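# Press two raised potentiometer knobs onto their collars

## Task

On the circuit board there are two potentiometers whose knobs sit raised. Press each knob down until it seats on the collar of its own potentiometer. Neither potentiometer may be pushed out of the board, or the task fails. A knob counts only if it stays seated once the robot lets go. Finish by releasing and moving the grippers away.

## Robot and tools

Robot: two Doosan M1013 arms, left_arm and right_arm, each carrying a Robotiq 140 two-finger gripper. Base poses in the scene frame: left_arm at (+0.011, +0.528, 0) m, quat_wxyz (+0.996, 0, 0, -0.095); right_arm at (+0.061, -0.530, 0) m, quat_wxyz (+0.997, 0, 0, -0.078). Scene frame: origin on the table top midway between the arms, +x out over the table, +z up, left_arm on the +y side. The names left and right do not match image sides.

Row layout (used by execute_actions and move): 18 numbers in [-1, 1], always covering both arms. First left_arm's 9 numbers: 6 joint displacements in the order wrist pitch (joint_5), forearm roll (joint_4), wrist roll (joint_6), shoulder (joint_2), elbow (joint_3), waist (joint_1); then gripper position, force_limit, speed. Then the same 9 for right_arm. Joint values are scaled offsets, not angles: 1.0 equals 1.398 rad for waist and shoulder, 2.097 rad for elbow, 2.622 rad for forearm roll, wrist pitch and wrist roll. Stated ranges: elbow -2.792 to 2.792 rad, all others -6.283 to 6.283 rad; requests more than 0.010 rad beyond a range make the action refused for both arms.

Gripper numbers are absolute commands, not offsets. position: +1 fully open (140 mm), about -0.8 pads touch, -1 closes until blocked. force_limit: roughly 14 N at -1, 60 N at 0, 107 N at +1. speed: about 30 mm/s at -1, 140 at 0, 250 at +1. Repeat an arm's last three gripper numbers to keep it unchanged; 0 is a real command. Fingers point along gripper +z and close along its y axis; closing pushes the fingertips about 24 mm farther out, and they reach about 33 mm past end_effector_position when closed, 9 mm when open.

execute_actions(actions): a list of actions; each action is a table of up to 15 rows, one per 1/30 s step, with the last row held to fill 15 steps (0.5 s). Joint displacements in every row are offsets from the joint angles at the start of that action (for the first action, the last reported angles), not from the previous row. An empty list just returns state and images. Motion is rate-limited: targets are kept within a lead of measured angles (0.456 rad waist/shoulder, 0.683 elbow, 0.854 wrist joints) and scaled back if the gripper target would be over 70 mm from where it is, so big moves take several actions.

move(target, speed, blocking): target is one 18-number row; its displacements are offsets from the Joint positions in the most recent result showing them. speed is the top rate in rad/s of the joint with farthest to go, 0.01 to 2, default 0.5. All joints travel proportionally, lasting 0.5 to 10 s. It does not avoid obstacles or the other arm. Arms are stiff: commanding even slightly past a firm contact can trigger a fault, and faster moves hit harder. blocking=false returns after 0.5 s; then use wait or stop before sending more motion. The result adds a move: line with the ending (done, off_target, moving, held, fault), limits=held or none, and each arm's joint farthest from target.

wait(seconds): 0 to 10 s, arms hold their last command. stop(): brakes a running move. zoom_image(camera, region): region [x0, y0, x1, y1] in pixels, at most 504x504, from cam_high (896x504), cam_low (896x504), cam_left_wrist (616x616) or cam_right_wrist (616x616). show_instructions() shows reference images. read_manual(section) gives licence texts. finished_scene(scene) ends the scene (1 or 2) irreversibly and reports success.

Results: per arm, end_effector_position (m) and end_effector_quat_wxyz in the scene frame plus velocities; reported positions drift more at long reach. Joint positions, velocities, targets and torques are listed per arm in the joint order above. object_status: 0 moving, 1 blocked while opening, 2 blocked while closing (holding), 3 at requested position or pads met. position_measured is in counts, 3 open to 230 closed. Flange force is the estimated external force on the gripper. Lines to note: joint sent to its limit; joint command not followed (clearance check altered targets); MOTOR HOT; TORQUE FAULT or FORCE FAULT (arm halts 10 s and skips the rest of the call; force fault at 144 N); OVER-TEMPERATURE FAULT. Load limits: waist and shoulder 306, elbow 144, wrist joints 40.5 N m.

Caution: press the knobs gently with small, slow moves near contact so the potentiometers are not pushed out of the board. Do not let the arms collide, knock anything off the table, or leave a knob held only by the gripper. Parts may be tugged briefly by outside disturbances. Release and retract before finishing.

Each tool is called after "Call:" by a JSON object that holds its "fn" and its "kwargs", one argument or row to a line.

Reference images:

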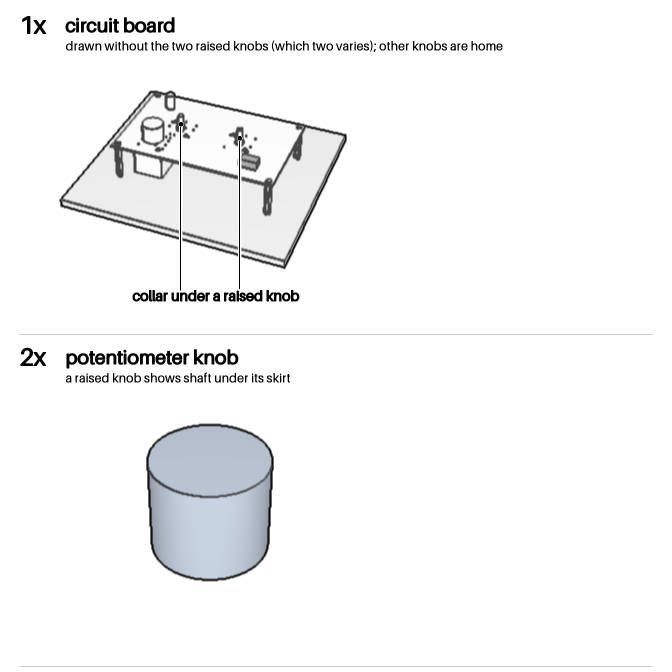

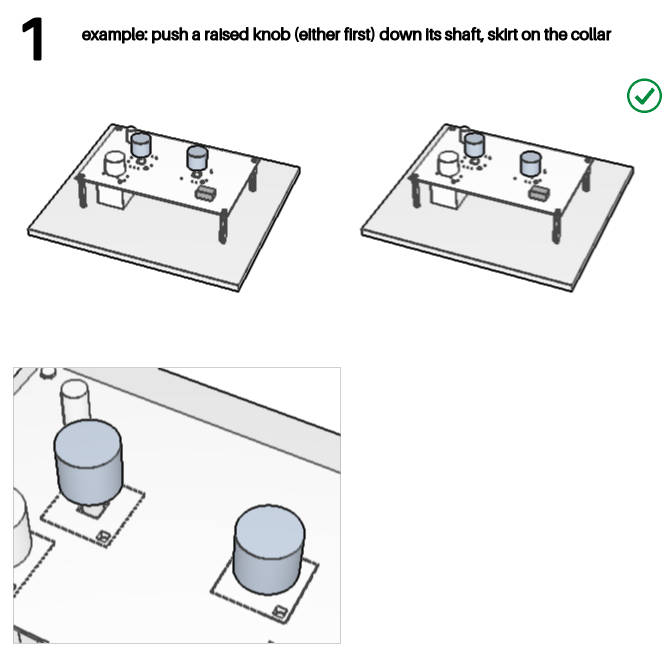

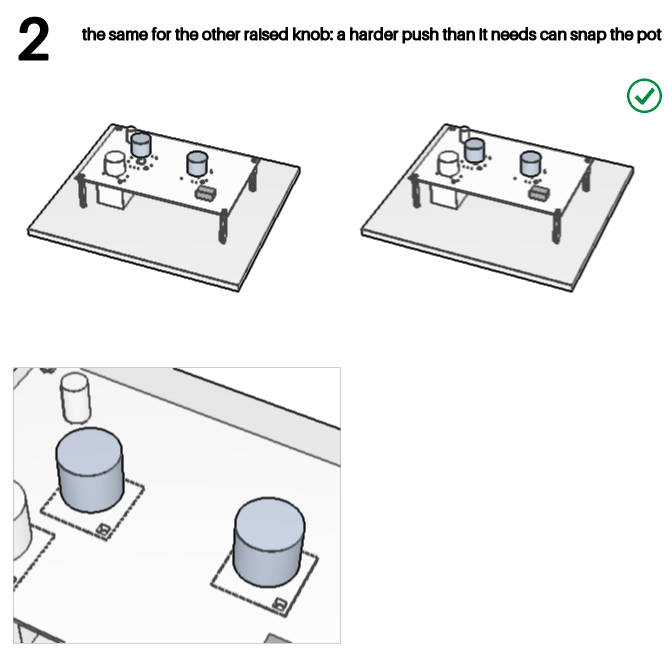

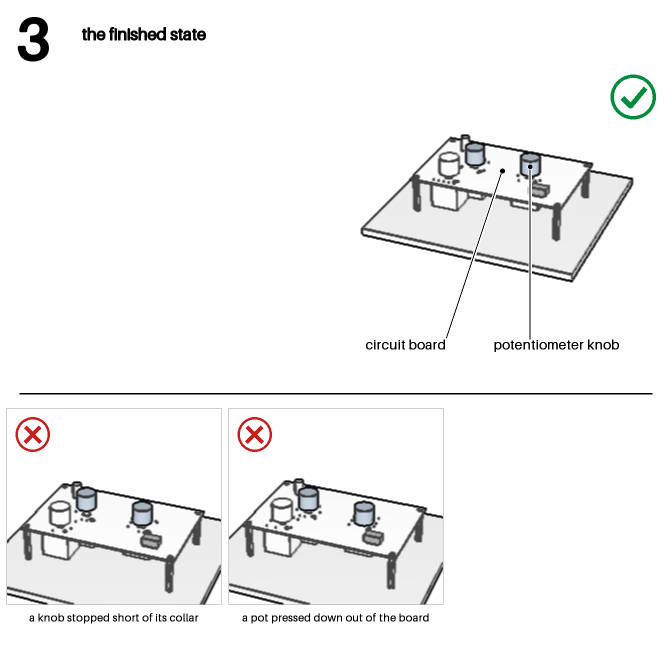

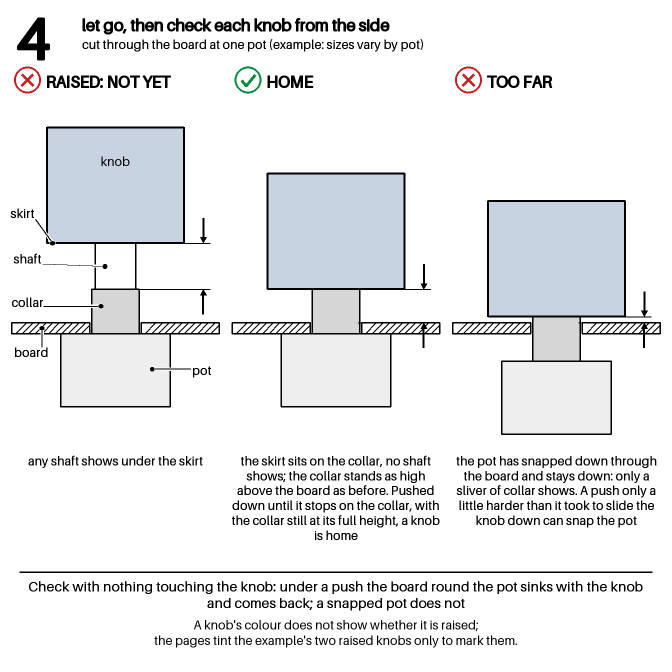

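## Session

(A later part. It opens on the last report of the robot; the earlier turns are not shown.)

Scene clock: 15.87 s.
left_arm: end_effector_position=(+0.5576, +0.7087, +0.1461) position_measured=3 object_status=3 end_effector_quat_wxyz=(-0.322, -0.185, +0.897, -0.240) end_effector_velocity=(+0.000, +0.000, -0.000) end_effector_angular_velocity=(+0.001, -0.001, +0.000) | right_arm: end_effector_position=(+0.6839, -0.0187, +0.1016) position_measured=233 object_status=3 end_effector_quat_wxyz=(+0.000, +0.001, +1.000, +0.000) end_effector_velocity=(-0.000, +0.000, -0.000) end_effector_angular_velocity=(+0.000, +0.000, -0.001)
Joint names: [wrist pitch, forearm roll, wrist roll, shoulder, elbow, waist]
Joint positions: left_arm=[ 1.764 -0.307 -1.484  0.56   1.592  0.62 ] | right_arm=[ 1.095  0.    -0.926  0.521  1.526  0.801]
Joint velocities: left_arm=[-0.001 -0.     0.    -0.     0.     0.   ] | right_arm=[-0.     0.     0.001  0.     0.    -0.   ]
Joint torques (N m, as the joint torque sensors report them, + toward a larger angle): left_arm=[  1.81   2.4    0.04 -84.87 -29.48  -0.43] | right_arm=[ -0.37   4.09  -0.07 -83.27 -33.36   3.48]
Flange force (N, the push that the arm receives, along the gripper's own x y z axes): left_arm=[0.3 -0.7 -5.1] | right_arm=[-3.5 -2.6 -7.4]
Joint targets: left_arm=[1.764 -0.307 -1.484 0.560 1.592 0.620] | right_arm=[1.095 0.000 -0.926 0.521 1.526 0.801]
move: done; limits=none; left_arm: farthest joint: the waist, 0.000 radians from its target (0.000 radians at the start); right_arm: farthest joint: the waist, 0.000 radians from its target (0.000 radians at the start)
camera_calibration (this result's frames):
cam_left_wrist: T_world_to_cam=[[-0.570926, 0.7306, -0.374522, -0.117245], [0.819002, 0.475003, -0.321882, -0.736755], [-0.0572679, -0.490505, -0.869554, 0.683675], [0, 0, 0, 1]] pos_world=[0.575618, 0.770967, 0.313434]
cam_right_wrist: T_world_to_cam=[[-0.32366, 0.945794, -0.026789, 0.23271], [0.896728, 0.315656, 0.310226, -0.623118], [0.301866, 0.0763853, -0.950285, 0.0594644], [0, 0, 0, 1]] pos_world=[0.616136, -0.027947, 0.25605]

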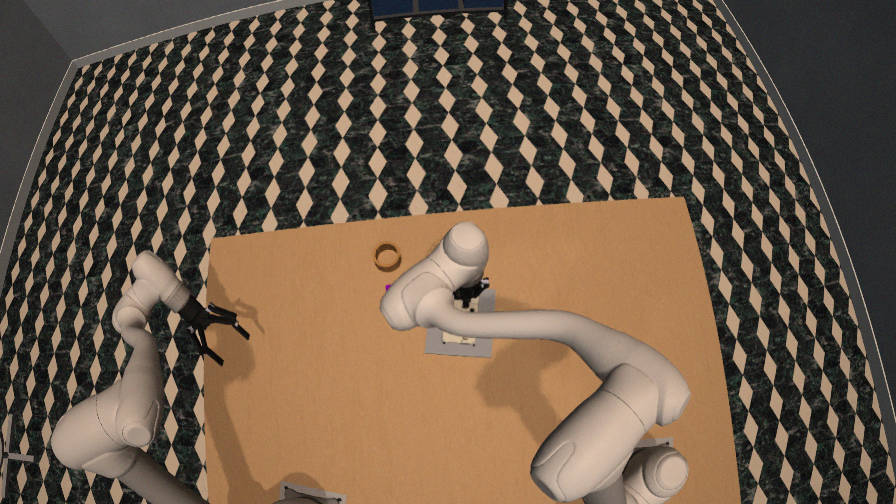

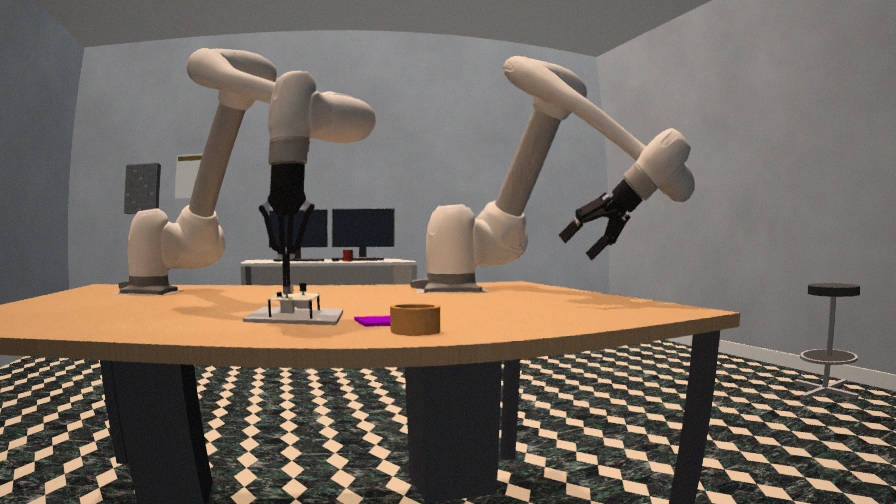

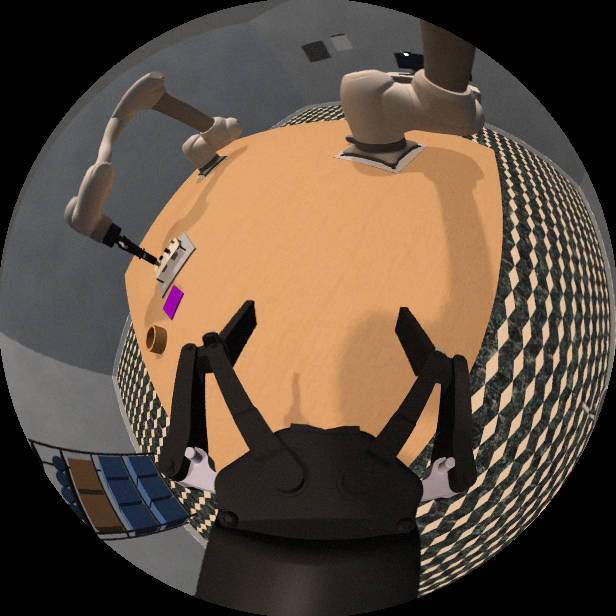

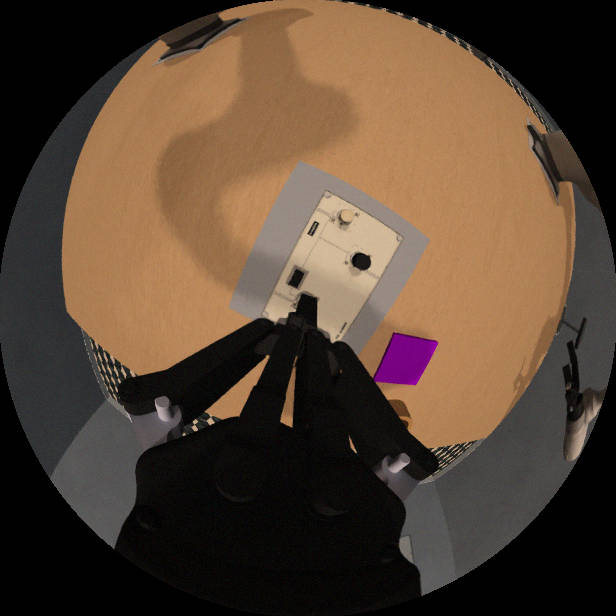

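Call:
{"fn": "move", "kwargs": {
  "target": [0,0,0,0,0,0,1,0,0, -0.000179,0,0,0.000151,0.000123,0,-1,0,0],
  "speed": 0.01
}}

Call:
{"fn": "zoom_image", "kwargs": {
  "camera": "cam_low",
  "region": [270, 275, 310, 305]
}}

Scene clock: 16.70 s.
left_arm: end_effector_position=(+0.5576, +0.7087, +0.1461) position_measured=3 object_status=3 end_effector_quat_wxyz=(-0.322, -0.185, +0.897, -0.240) end_effector_velocity=(-0.000, +0.000, -0.000) end_effector_angular_velocity=(-0.000, +0.000, +0.000) | right_arm: end_effector_position=(+0.6839, -0.0187, +0.1013) position_measured=233 object_status=3 end_effector_quat_wxyz=(+0.000, +0.001, +1.000, +0.000) end_effector_velocity=(-0.000, -0.000, -0.000) end_effector_angular_velocity=(-0.000, +0.001, -0.001)
Joint names: [wrist pitch, forearm roll, wrist roll, shoulder, elbow, waist]
Joint positions: left_arm=[ 1.764 -0.307 -1.484  0.56   1.592  0.62 ] | right_arm=[ 1.094  0.    -0.926  0.521  1.527  0.801]
Joint velocities: left_arm=[ 0. -0. -0.  0.  0.  0.] | right_arm=[ 0.     0.     0.001 -0.     0.    -0.   ]
Joint torques (N m, as the joint torque sensors report them, + toward a larger angle): left_arm=[  1.76   2.45  -0.02 -83.99 -29.8   -0.11] | right_arm=[  0.03   3.76  -0.2  -82.37 -31.9    1.49]
Flange force (N, the push that the arm receives, along the gripper's own x y z axes): left_arm=[2.1 -1.1 -4.3] | right_arm=[-3.3 0.6 -8.7]
Joint targets: left_arm=[1.764 -0.307 -1.484 0.560 1.592 0.620] | right_arm=[1.094 0.000 -0.926 0.521 1.527 0.801]
move: done; limits=none; left_arm: farthest joint: the waist, 0.000 radians from its target (0.000 radians at the start); right_arm: farthest joint: the waist, 0.000 radians from its target (0.000 radians at the start)
camera_calibration (this result's frames):
cam_right_wrist: T_world_to_cam=[[-0.32366, 0.945794, -0.0267875, 0.232703], [0.896727, 0.315655, 0.310231, -0.623022], [0.30187, 0.0763882, -0.950284, 0.0591856], [0, 0, 0, 1]] pos_world=[0.616131, -0.0279505, 0.255757]

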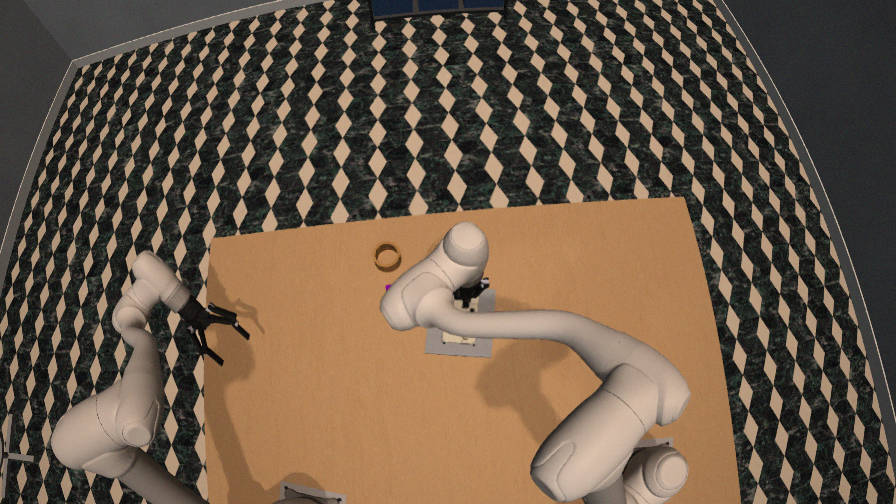

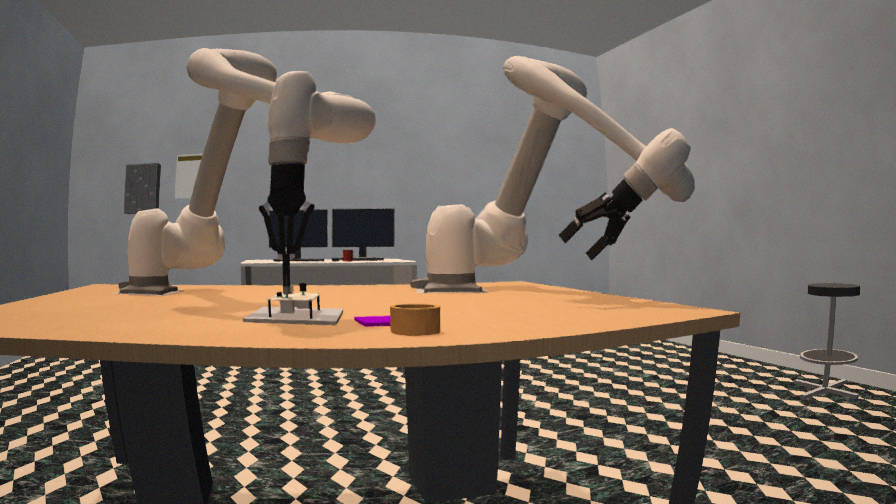

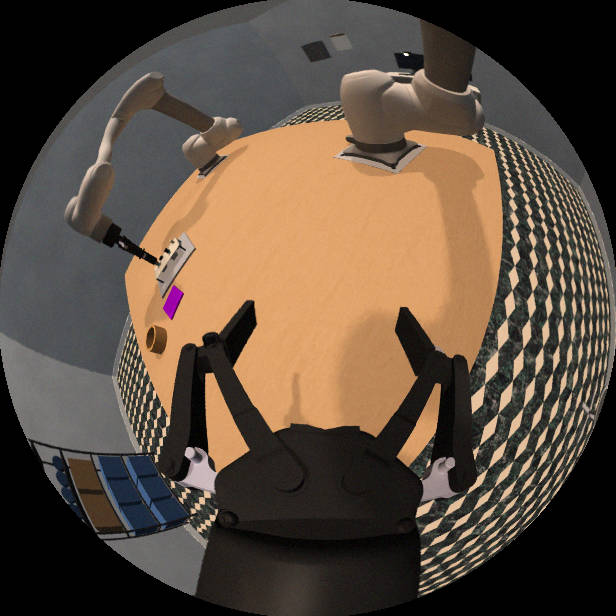

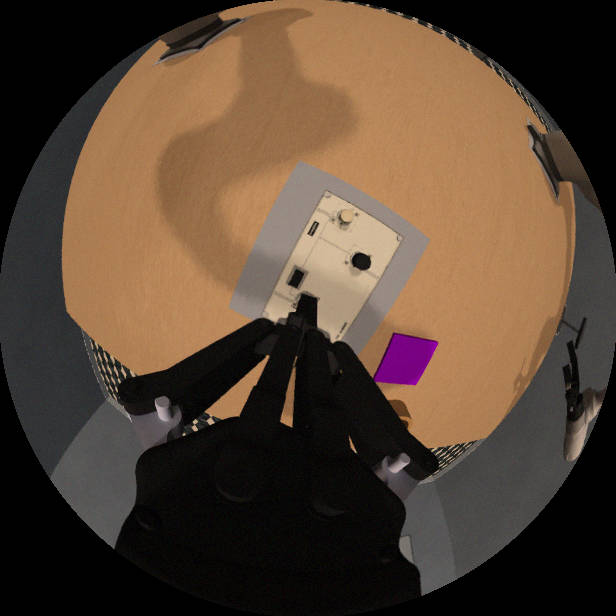

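Region (270, 275, 310, 305) of cam_low's 896x504 image, scaled by 12.600, with more detail than that image has; it fills the top 378 rows of this view, and the rest is white.

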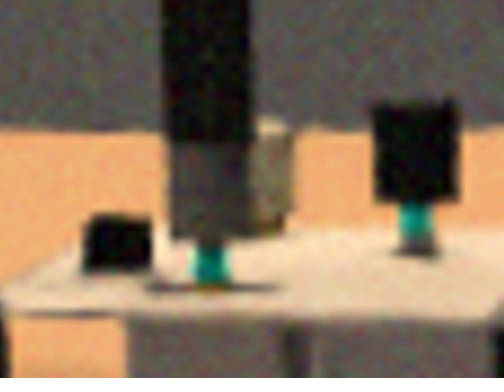

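Call:
{"fn": "move", "kwargs": {
  "target": [0,0,0,0,0,0,1,0,0, -0.000179,0,0,0.000151,0.000123,0,-1,0,0],
  "speed": 0.01
}}

Call:
{"fn": "zoom_image", "kwargs": {
  "camera": "cam_low",
  "region": [270, 275, 310, 305]
}}

Scene clock: 18.63 s.
left_arm: end_effector_position=(+0.5576, +0.7087, +0.1461) position_measured=3 object_status=3 end_effector_quat_wxyz=(-0.322, -0.185, +0.897, -0.240) end_effector_velocity=(-0.000, +0.000, -0.000) end_effector_angular_velocity=(+0.000, +0.000, +0.001) | right_arm: end_effector_position=(+0.6839, -0.0187, +0.1010) position_measured=233 object_status=3 end_effector_quat_wxyz=(+0.000, +0.001, +1.000, +0.000) end_effector_velocity=(-0.000, +0.000, -0.000) end_effector_angular_velocity=(+0.000, +0.001, -0.000)
Joint names: [wrist pitch, forearm roll, wrist roll, shoulder, elbow, waist]
Joint positions: left_arm=[ 1.764 -0.307 -1.484  0.56   1.592  0.62 ] | right_arm=[ 1.094  0.    -0.926  0.521  1.527  0.801]
Joint velocities: left_arm=[-0.     0.    -0.     0.     0.     0.001] | right_arm=[ 0.001  0.001 -0.     0.     0.    -0.   ]
Joint torques (N m, as the joint torque sensors report them, + toward a larger angle): left_arm=[  1.81   2.42   0.02 -84.24 -29.91   0.22] | right_arm=[ -0.4    4.03  -0.01 -84.37 -31.87   3.52]
Flange force (N, the push that the arm receives, along the gripper's own x y z axes): left_arm=[1.8 -1.3 -3.7] | right_arm=[-7.5 0.6 -7.9]
Joint targets: left_arm=[1.764 -0.307 -1.484 0.560 1.592 0.620] | right_arm=[1.094 0.000 -0.926 0.521 1.527 0.801]
move: done; limits=none; left_arm: farthest joint: the waist, 0.000 radians from its target (0.000 radians at the start); right_arm: farthest joint: the waist, 0.000 radians from its target (0.000 radians at the start)
camera_calibration (this result's frames):
cam_left_wrist: T_world_to_cam=[[-0.570926, 0.7306, -0.374523, -0.117245], [0.819002, 0.475003, -0.321882, -0.736755], [-0.0572677, -0.490505, -0.869554, 0.683675], [0, 0, 0, 1]] pos_world=[0.575618, 0.770967, 0.313434]
cam_right_wrist: T_world_to_cam=[[-0.323659, 0.945794, -0.0267861, 0.232697], [0.896726, 0.315654, 0.310235, -0.622926], [0.301874, 0.0763907, -0.950282, 0.0589068], [0, 0, 0, 1]] pos_world=[0.616126, -0.027954, 0.255465]

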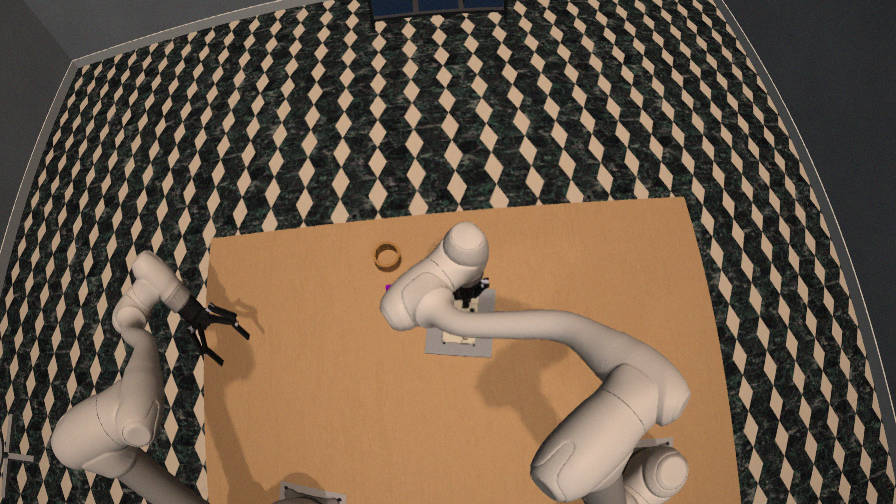

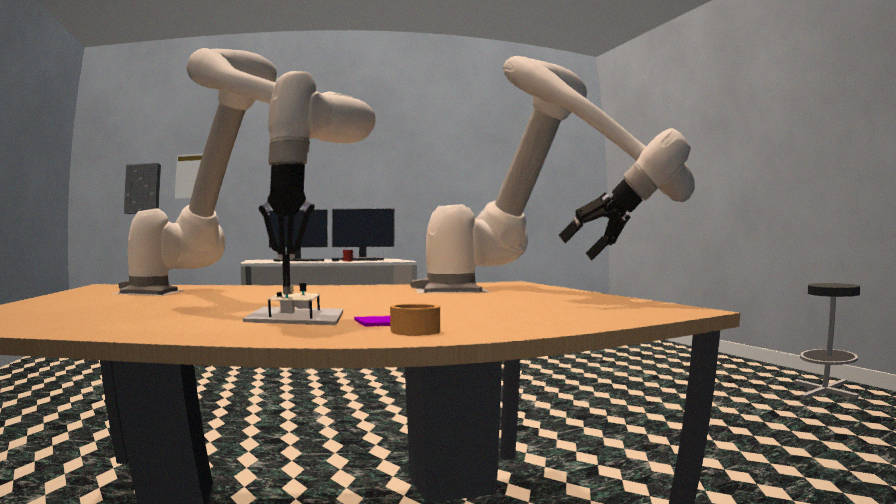

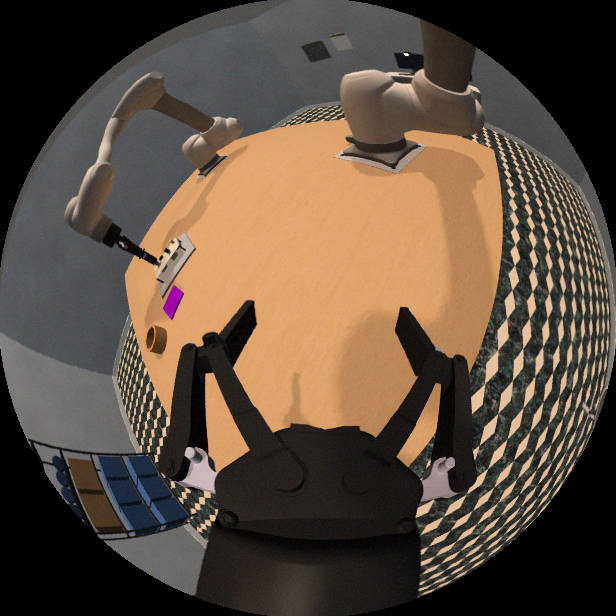

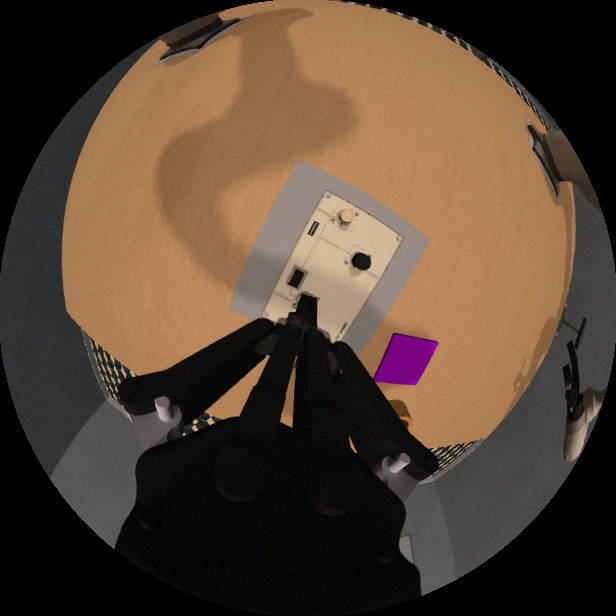

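Region (270, 275, 310, 305) of cam_low's 896x504 image, scaled by 12.600, with more detail than that image has; it fills the top 378 rows of this view, and the rest is white.

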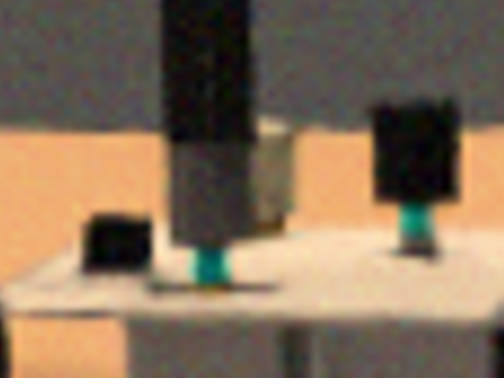

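Call:
{"fn": "move", "kwargs": {
  "target": [0,0,0,0,0,0,1,0,0, -0.000299,0,0,0.000252,0.000206,0,-1,0,0],
  "speed": 0.01
}}

Call:
{"fn": "zoom_image", "kwargs": {
  "camera": "cam_low",
  "region": [270, 275, 310, 305]
}}

Scene clock: 19.47 s.
left_arm: end_effector_position=(+0.5576, +0.7087, +0.1461) position_measured=3 object_status=3 end_effector_quat_wxyz=(-0.322, -0.185, +0.897, -0.240) end_effector_velocity=(-0.000, +0.000, -0.000) end_effector_angular_velocity=(+0.001, -0.000, +0.001) | right_arm: end_effector_position=(+0.6839, -0.0187, +0.1005) position_measured=233 object_status=3 end_effector_quat_wxyz=(+0.000, +0.001, +1.000, +0.000) end_effector_velocity=(+0.000, -0.001, -0.000) end_effector_angular_velocity=(-0.002, -0.001, +0.000)
Joint names: [wrist pitch, forearm roll, wrist roll, shoulder, elbow, waist]
Joint positions: left_arm=[ 1.764 -0.307 -1.484  0.56   1.592  0.62 ] | right_arm=[ 1.093  0.    -0.926  0.521  1.527  0.801]
Joint velocities: left_arm=[-0.001 -0.    -0.001 -0.     0.001  0.   ] | right_arm=[-0.    -0.003  0.001  0.     0.     0.   ]
Joint torques (N m, as the joint torque sensors report them, + toward a larger angle): left_arm=[  1.48   2.32  -0.24 -84.35 -29.69  -1.55] | right_arm=[ -0.24   3.96   0.03 -81.35 -30.37   2.12]
Flange force (N, the push that the arm receives, along the gripper's own x y z axes): left_arm=[2.0 1.0 -5.4] | right_arm=[-5.6 1.2 -11.0]
Joint targets: left_arm=[1.764 -0.307 -1.484 0.560 1.592 0.620] | right_arm=[1.093 0.000 -0.926 0.521 1.527 0.801]
move: done; limits=none; left_arm: farthest joint: the waist, 0.000 radians from its target (0.000 radians at the start); right_arm: farthest joint: the waist, 0.000 radians from its target (0.000 radians at the start)
camera_calibration (this result's frames):
cam_left_wrist: T_world_to_cam=[[-0.570926, 0.7306, -0.374522, -0.117245], [0.819002, 0.475003, -0.321882, -0.736755], [-0.0572679, -0.490505, -0.869554, 0.683675], [0, 0, 0, 1]] pos_world=[0.575618, 0.770967, 0.313434]
cam_right_wrist: T_world_to_cam=[[-0.323659, 0.945795, -0.0267837, 0.232686], [0.896724, 0.315652, 0.310242, -0.622766], [0.301879, 0.076395, -0.95028, 0.0584417], [0, 0, 0, 1]] pos_world=[0.616118, -0.0279604, 0.254976]

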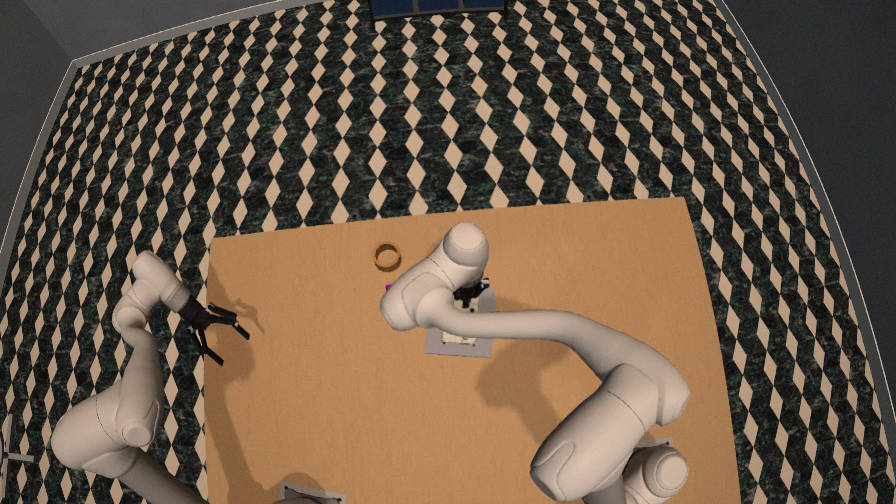

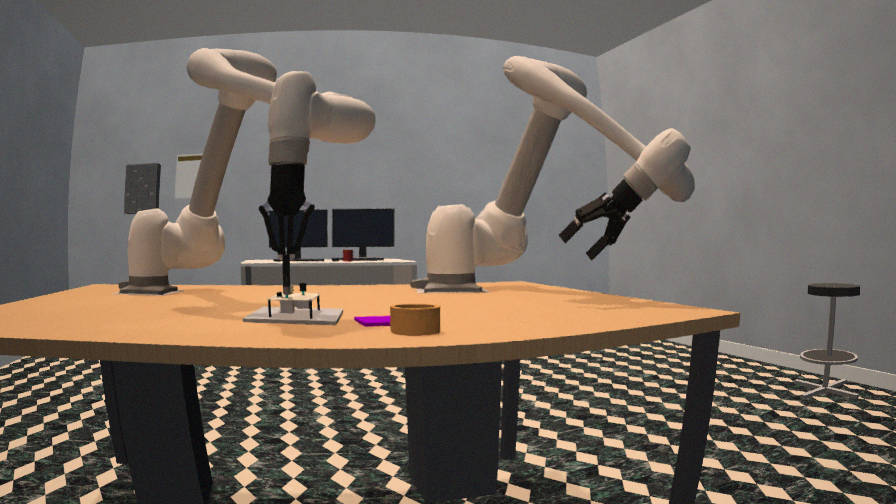

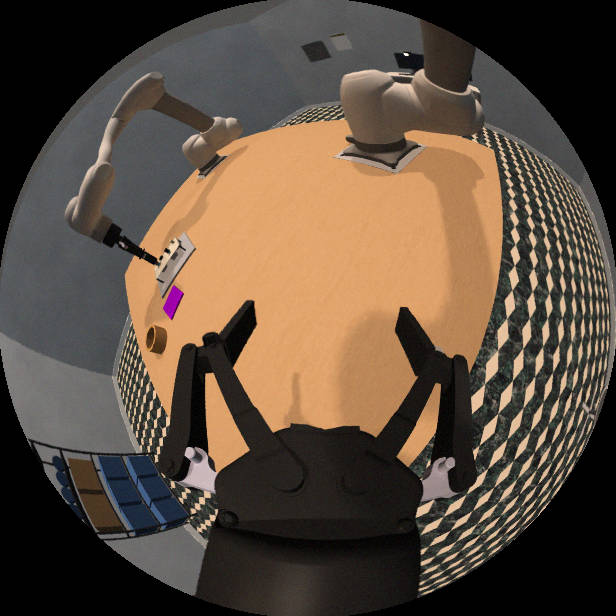

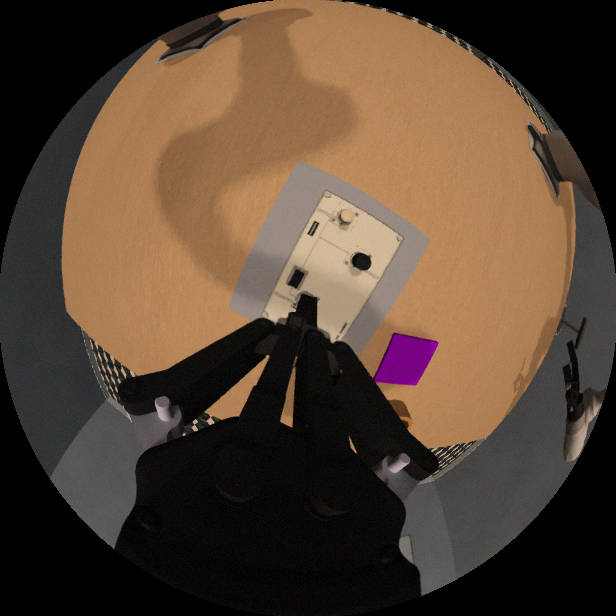

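Region (270, 275, 310, 305) of cam_low's 896x504 image, scaled by 12.600, with more detail than that image has; it fills the top 378 rows of this view, and the rest is white.

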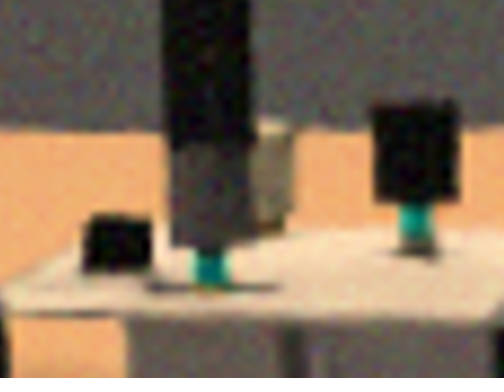

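Call:
{"fn": "move", "kwargs": {
  "target": [0,0,0,0,0,0,1,0,0, 0.00358,0,0,-0.00302,-0.00247,0,-1,0,0],
  "speed": 0.02
}}

Call:
{"fn": "zoom_image", "kwargs": {
  "camera": "cam_low",
  "region": [270, 275, 310, 305]
}}

Scene clock: 20.50 s.
left_arm: end_effector_position=(+0.5576, +0.7087, +0.1461) position_measured=3 object_status=3 end_effector_quat_wxyz=(-0.322, -0.185, +0.897, -0.240) end_effector_velocity=(-0.001, -0.000, -0.000) end_effector_angular_velocity=(-0.001, +0.002, -0.000) | right_arm: end_effector_position=(+0.6839, -0.0186, +0.1064) position_measured=233 object_status=3 end_effector_quat_wxyz=(+0.000, +0.001, +1.000, +0.000) end_effector_velocity=(+0.000, +0.000, +0.001) end_effector_angular_velocity=(+0.001, -0.000, -0.000)
Joint names: [wrist pitch, forearm roll, wrist roll, shoulder, elbow, waist]
Joint positions: left_arm=[ 1.764 -0.307 -1.484  0.56   1.592  0.62 ] | right_arm=[ 1.102  0.    -0.926  0.517  1.522  0.801]
Joint velocities: left_arm=[ 0.001 -0.    -0.     0.     0.001  0.   ] | right_arm=[ 0.001  0.001  0.    -0.001 -0.001 -0.   ]
Joint torques (N m, as the joint torque sensors report them, + toward a larger angle): left_arm=[  1.76   2.34   0.02 -84.6  -29.36  -1.27] | right_arm=[ -0.02   4.22  -0.12 -91.08 -37.28   3.89]
Flange force (N, the push that the arm receives, along the gripper's own x y z axes): left_arm=[0.5 0.4 -5.5] | right_arm=[-5.7 -1.4 2.3]
Joint targets: left_arm=[1.764 -0.307 -1.484 0.560 1.592 0.620] | right_arm=[1.102 0.000 -0.926 0.517 1.522 0.801]
move: done; limits=none; left_arm: farthest joint: the waist, 0.000 radians from its target (0.000 radians at the start); right_arm: farthest joint: the waist, 0.000 radians from its target (0.000 radians at the start)
camera_calibration (this result's frames):
cam_left_wrist: T_world_to_cam=[[-0.570926, 0.7306, -0.374523, -0.117245], [0.819002, 0.475003, -0.321882, -0.736755], [-0.0572679, -0.490505, -0.869554, 0.683675], [0, 0, 0, 1]] pos_world=[0.575618, 0.770967, 0.313434]
cam_right_wrist: T_world_to_cam=[[-0.32366, 0.945794, -0.0267963, 0.232812], [0.896734, 0.31566, 0.310204, -0.62469], [0.301848, 0.0763717, -0.950292, 0.0640142], [0, 0, 0, 1]] pos_world=[0.61621, -0.0278907, 0.260852]

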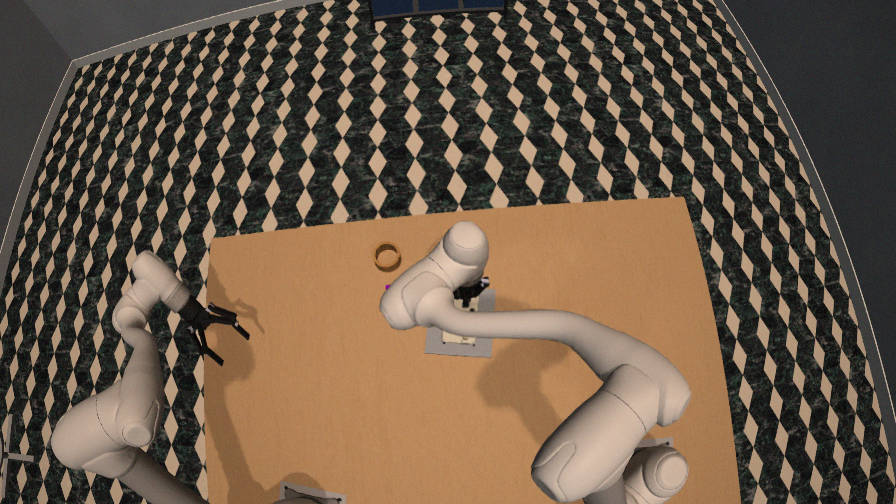

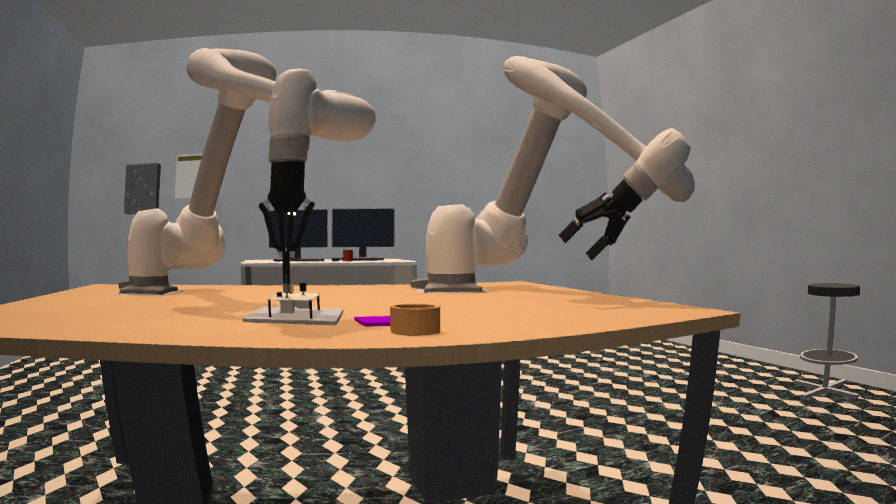

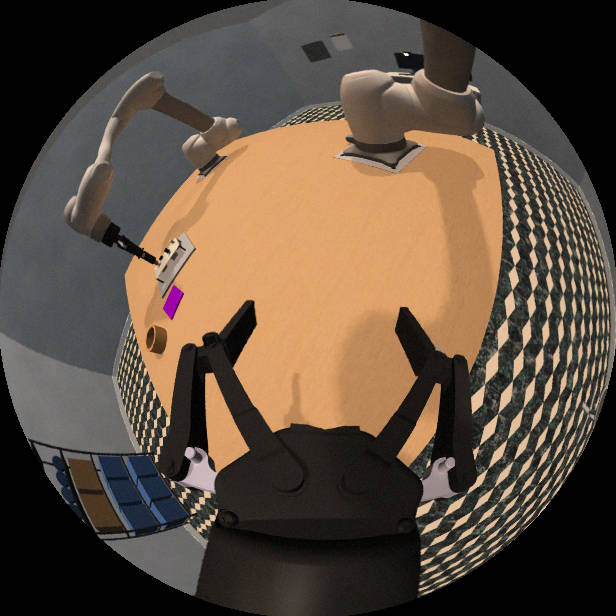

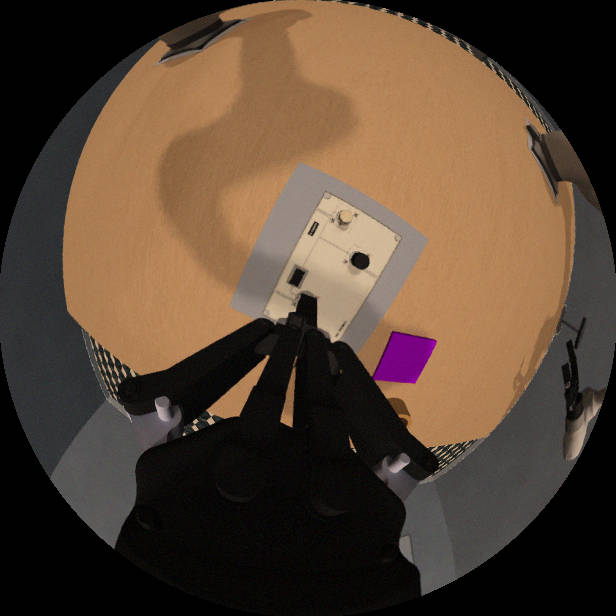

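Region (270, 275, 310, 305) of cam_low's 896x504 image, scaled by 12.600, with more detail than that image has; it fills the top 378 rows of this view, and the rest is white.

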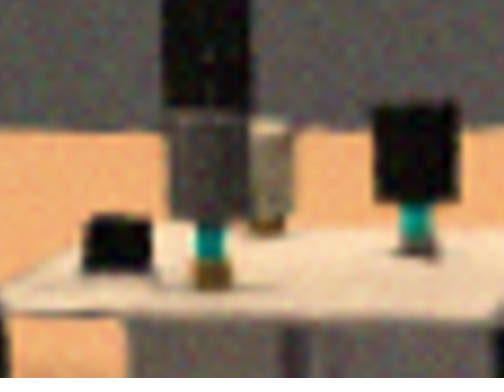

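Call:
{"fn": "move", "kwargs": {
  "target": [0,0,0,0,0,0,1,0,0, -0.003522,0,0,0.002968,0.002425,0,-1,0,0],
  "speed": 0.01
}}

Call:
{"fn": "zoom_image", "kwargs": {
  "camera": "cam_low",
  "region": [270, 275, 310, 305]
}}

Scene clock: 22.70 s.
left_arm: end_effector_position=(+0.5576, +0.7087, +0.1461) position_measured=3 object_status=3 end_effector_quat_wxyz=(-0.322, -0.185, +0.897, -0.240) end_effector_velocity=(-0.001, +0.000, -0.000) end_effector_angular_velocity=(+0.000, +0.000, +0.001) | right_arm: end_effector_position=(+0.6839, -0.0187, +0.1006) position_measured=233 object_status=3 end_effector_quat_wxyz=(+0.000, +0.001, +1.000, +0.000) end_effector_velocity=(-0.000, -0.000, -0.000) end_effector_angular_velocity=(+0.000, +0.001, -0.001)
Joint names: [wrist pitch, forearm roll, wrist roll, shoulder, elbow, waist]
Joint positions: left_arm=[ 1.764 -0.307 -1.484  0.56   1.592  0.62 ] | right_arm=[ 1.093  0.    -0.926  0.521  1.527  0.801]
Joint velocities: left_arm=[-0.     0.    -0.    -0.     0.001  0.001] | right_arm=[-0.     0.001  0.     0.     0.001 -0.   ]
Joint torques (N m, as the joint torque sensors report them, + toward a larger angle): left_arm=[  1.61   2.27   0.08 -84.18 -29.49  -0.41] | right_arm=[  0.56   3.97   0.08 -83.29 -31.48   0.21]
Flange force (N, the push that the arm receives, along the gripper's own x y z axes): left_arm=[1.6 -0.4 -5.1] | right_arm=[-3.9 2.8 -7.6]
Joint targets: left_arm=[1.764 -0.307 -1.484 0.560 1.592 0.620] | right_arm=[1.093 0.000 -0.926 0.521 1.527 0.801]
move: done; limits=none; left_arm: farthest joint: the waist, 0.000 radians from its target (0.000 radians at the start); right_arm: farthest joint: the waist, 0.000 radians from its target (0.000 radians at the start)
camera_calibration (this result's frames):
cam_left_wrist: T_world_to_cam=[[-0.570926, 0.7306, -0.374522, -0.117245], [0.819002, 0.475003, -0.321882, -0.736755], [-0.0572677, -0.490505, -0.869554, 0.683675], [0, 0, 0, 1]] pos_world=[0.575618, 0.770967, 0.313434]
cam_right_wrist: T_world_to_cam=[[-0.323659, 0.945795, -0.0267805, 0.232685], [0.896721, 0.315651, 0.310251, -0.622794], [0.301887, 0.0764009, -0.950277, 0.0584994], [0, 0, 0, 1]] pos_world=[0.616123, -0.0279566, 0.255044]

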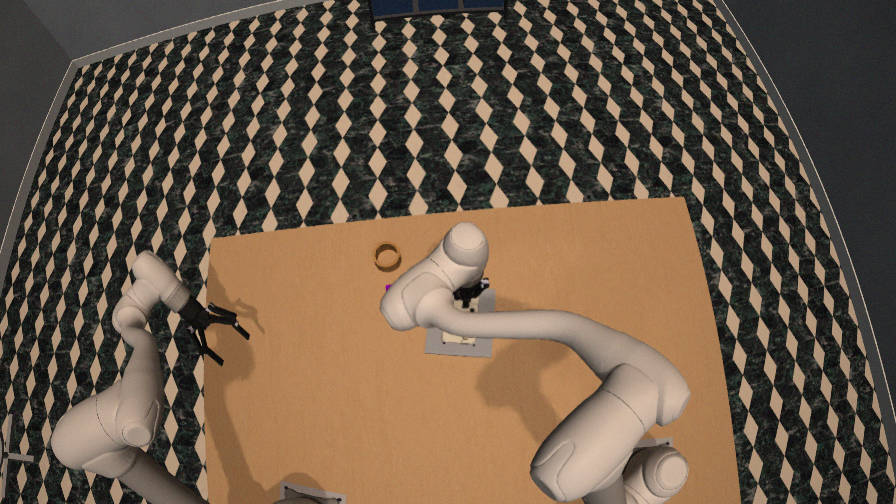

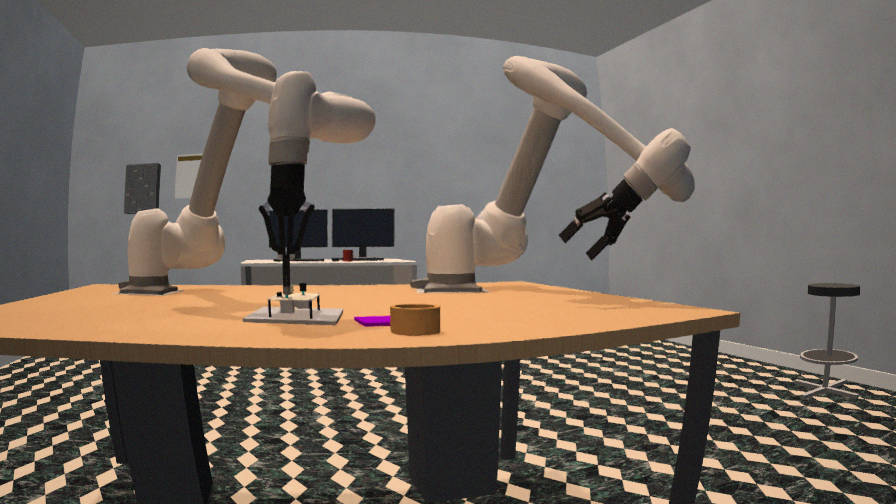

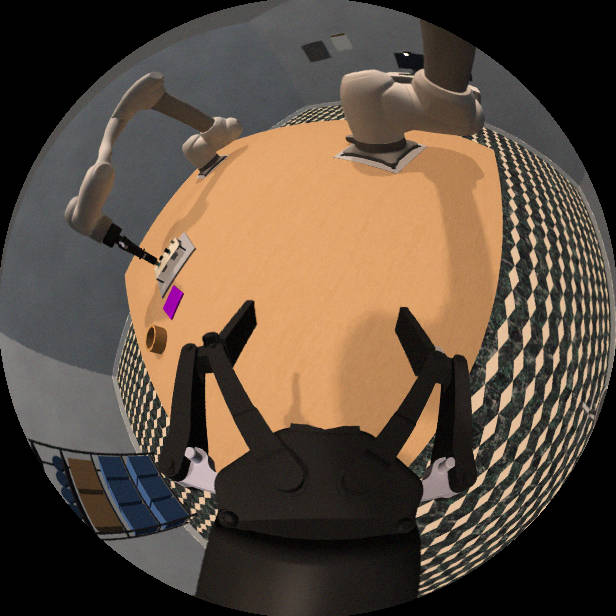

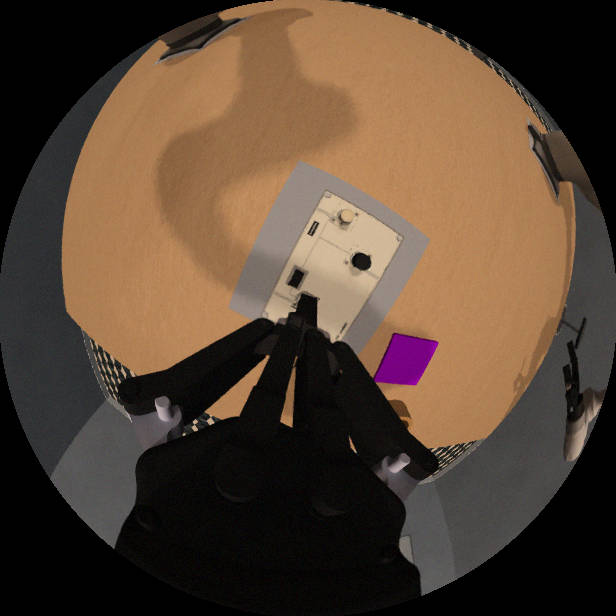

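Region (270, 275, 310, 305) of cam_low's 896x504 image, scaled by 12.600, with more detail than that image has; it fills the top 378 rows of this view, and the rest is white.

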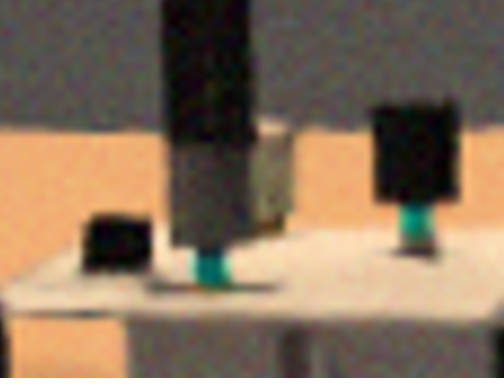

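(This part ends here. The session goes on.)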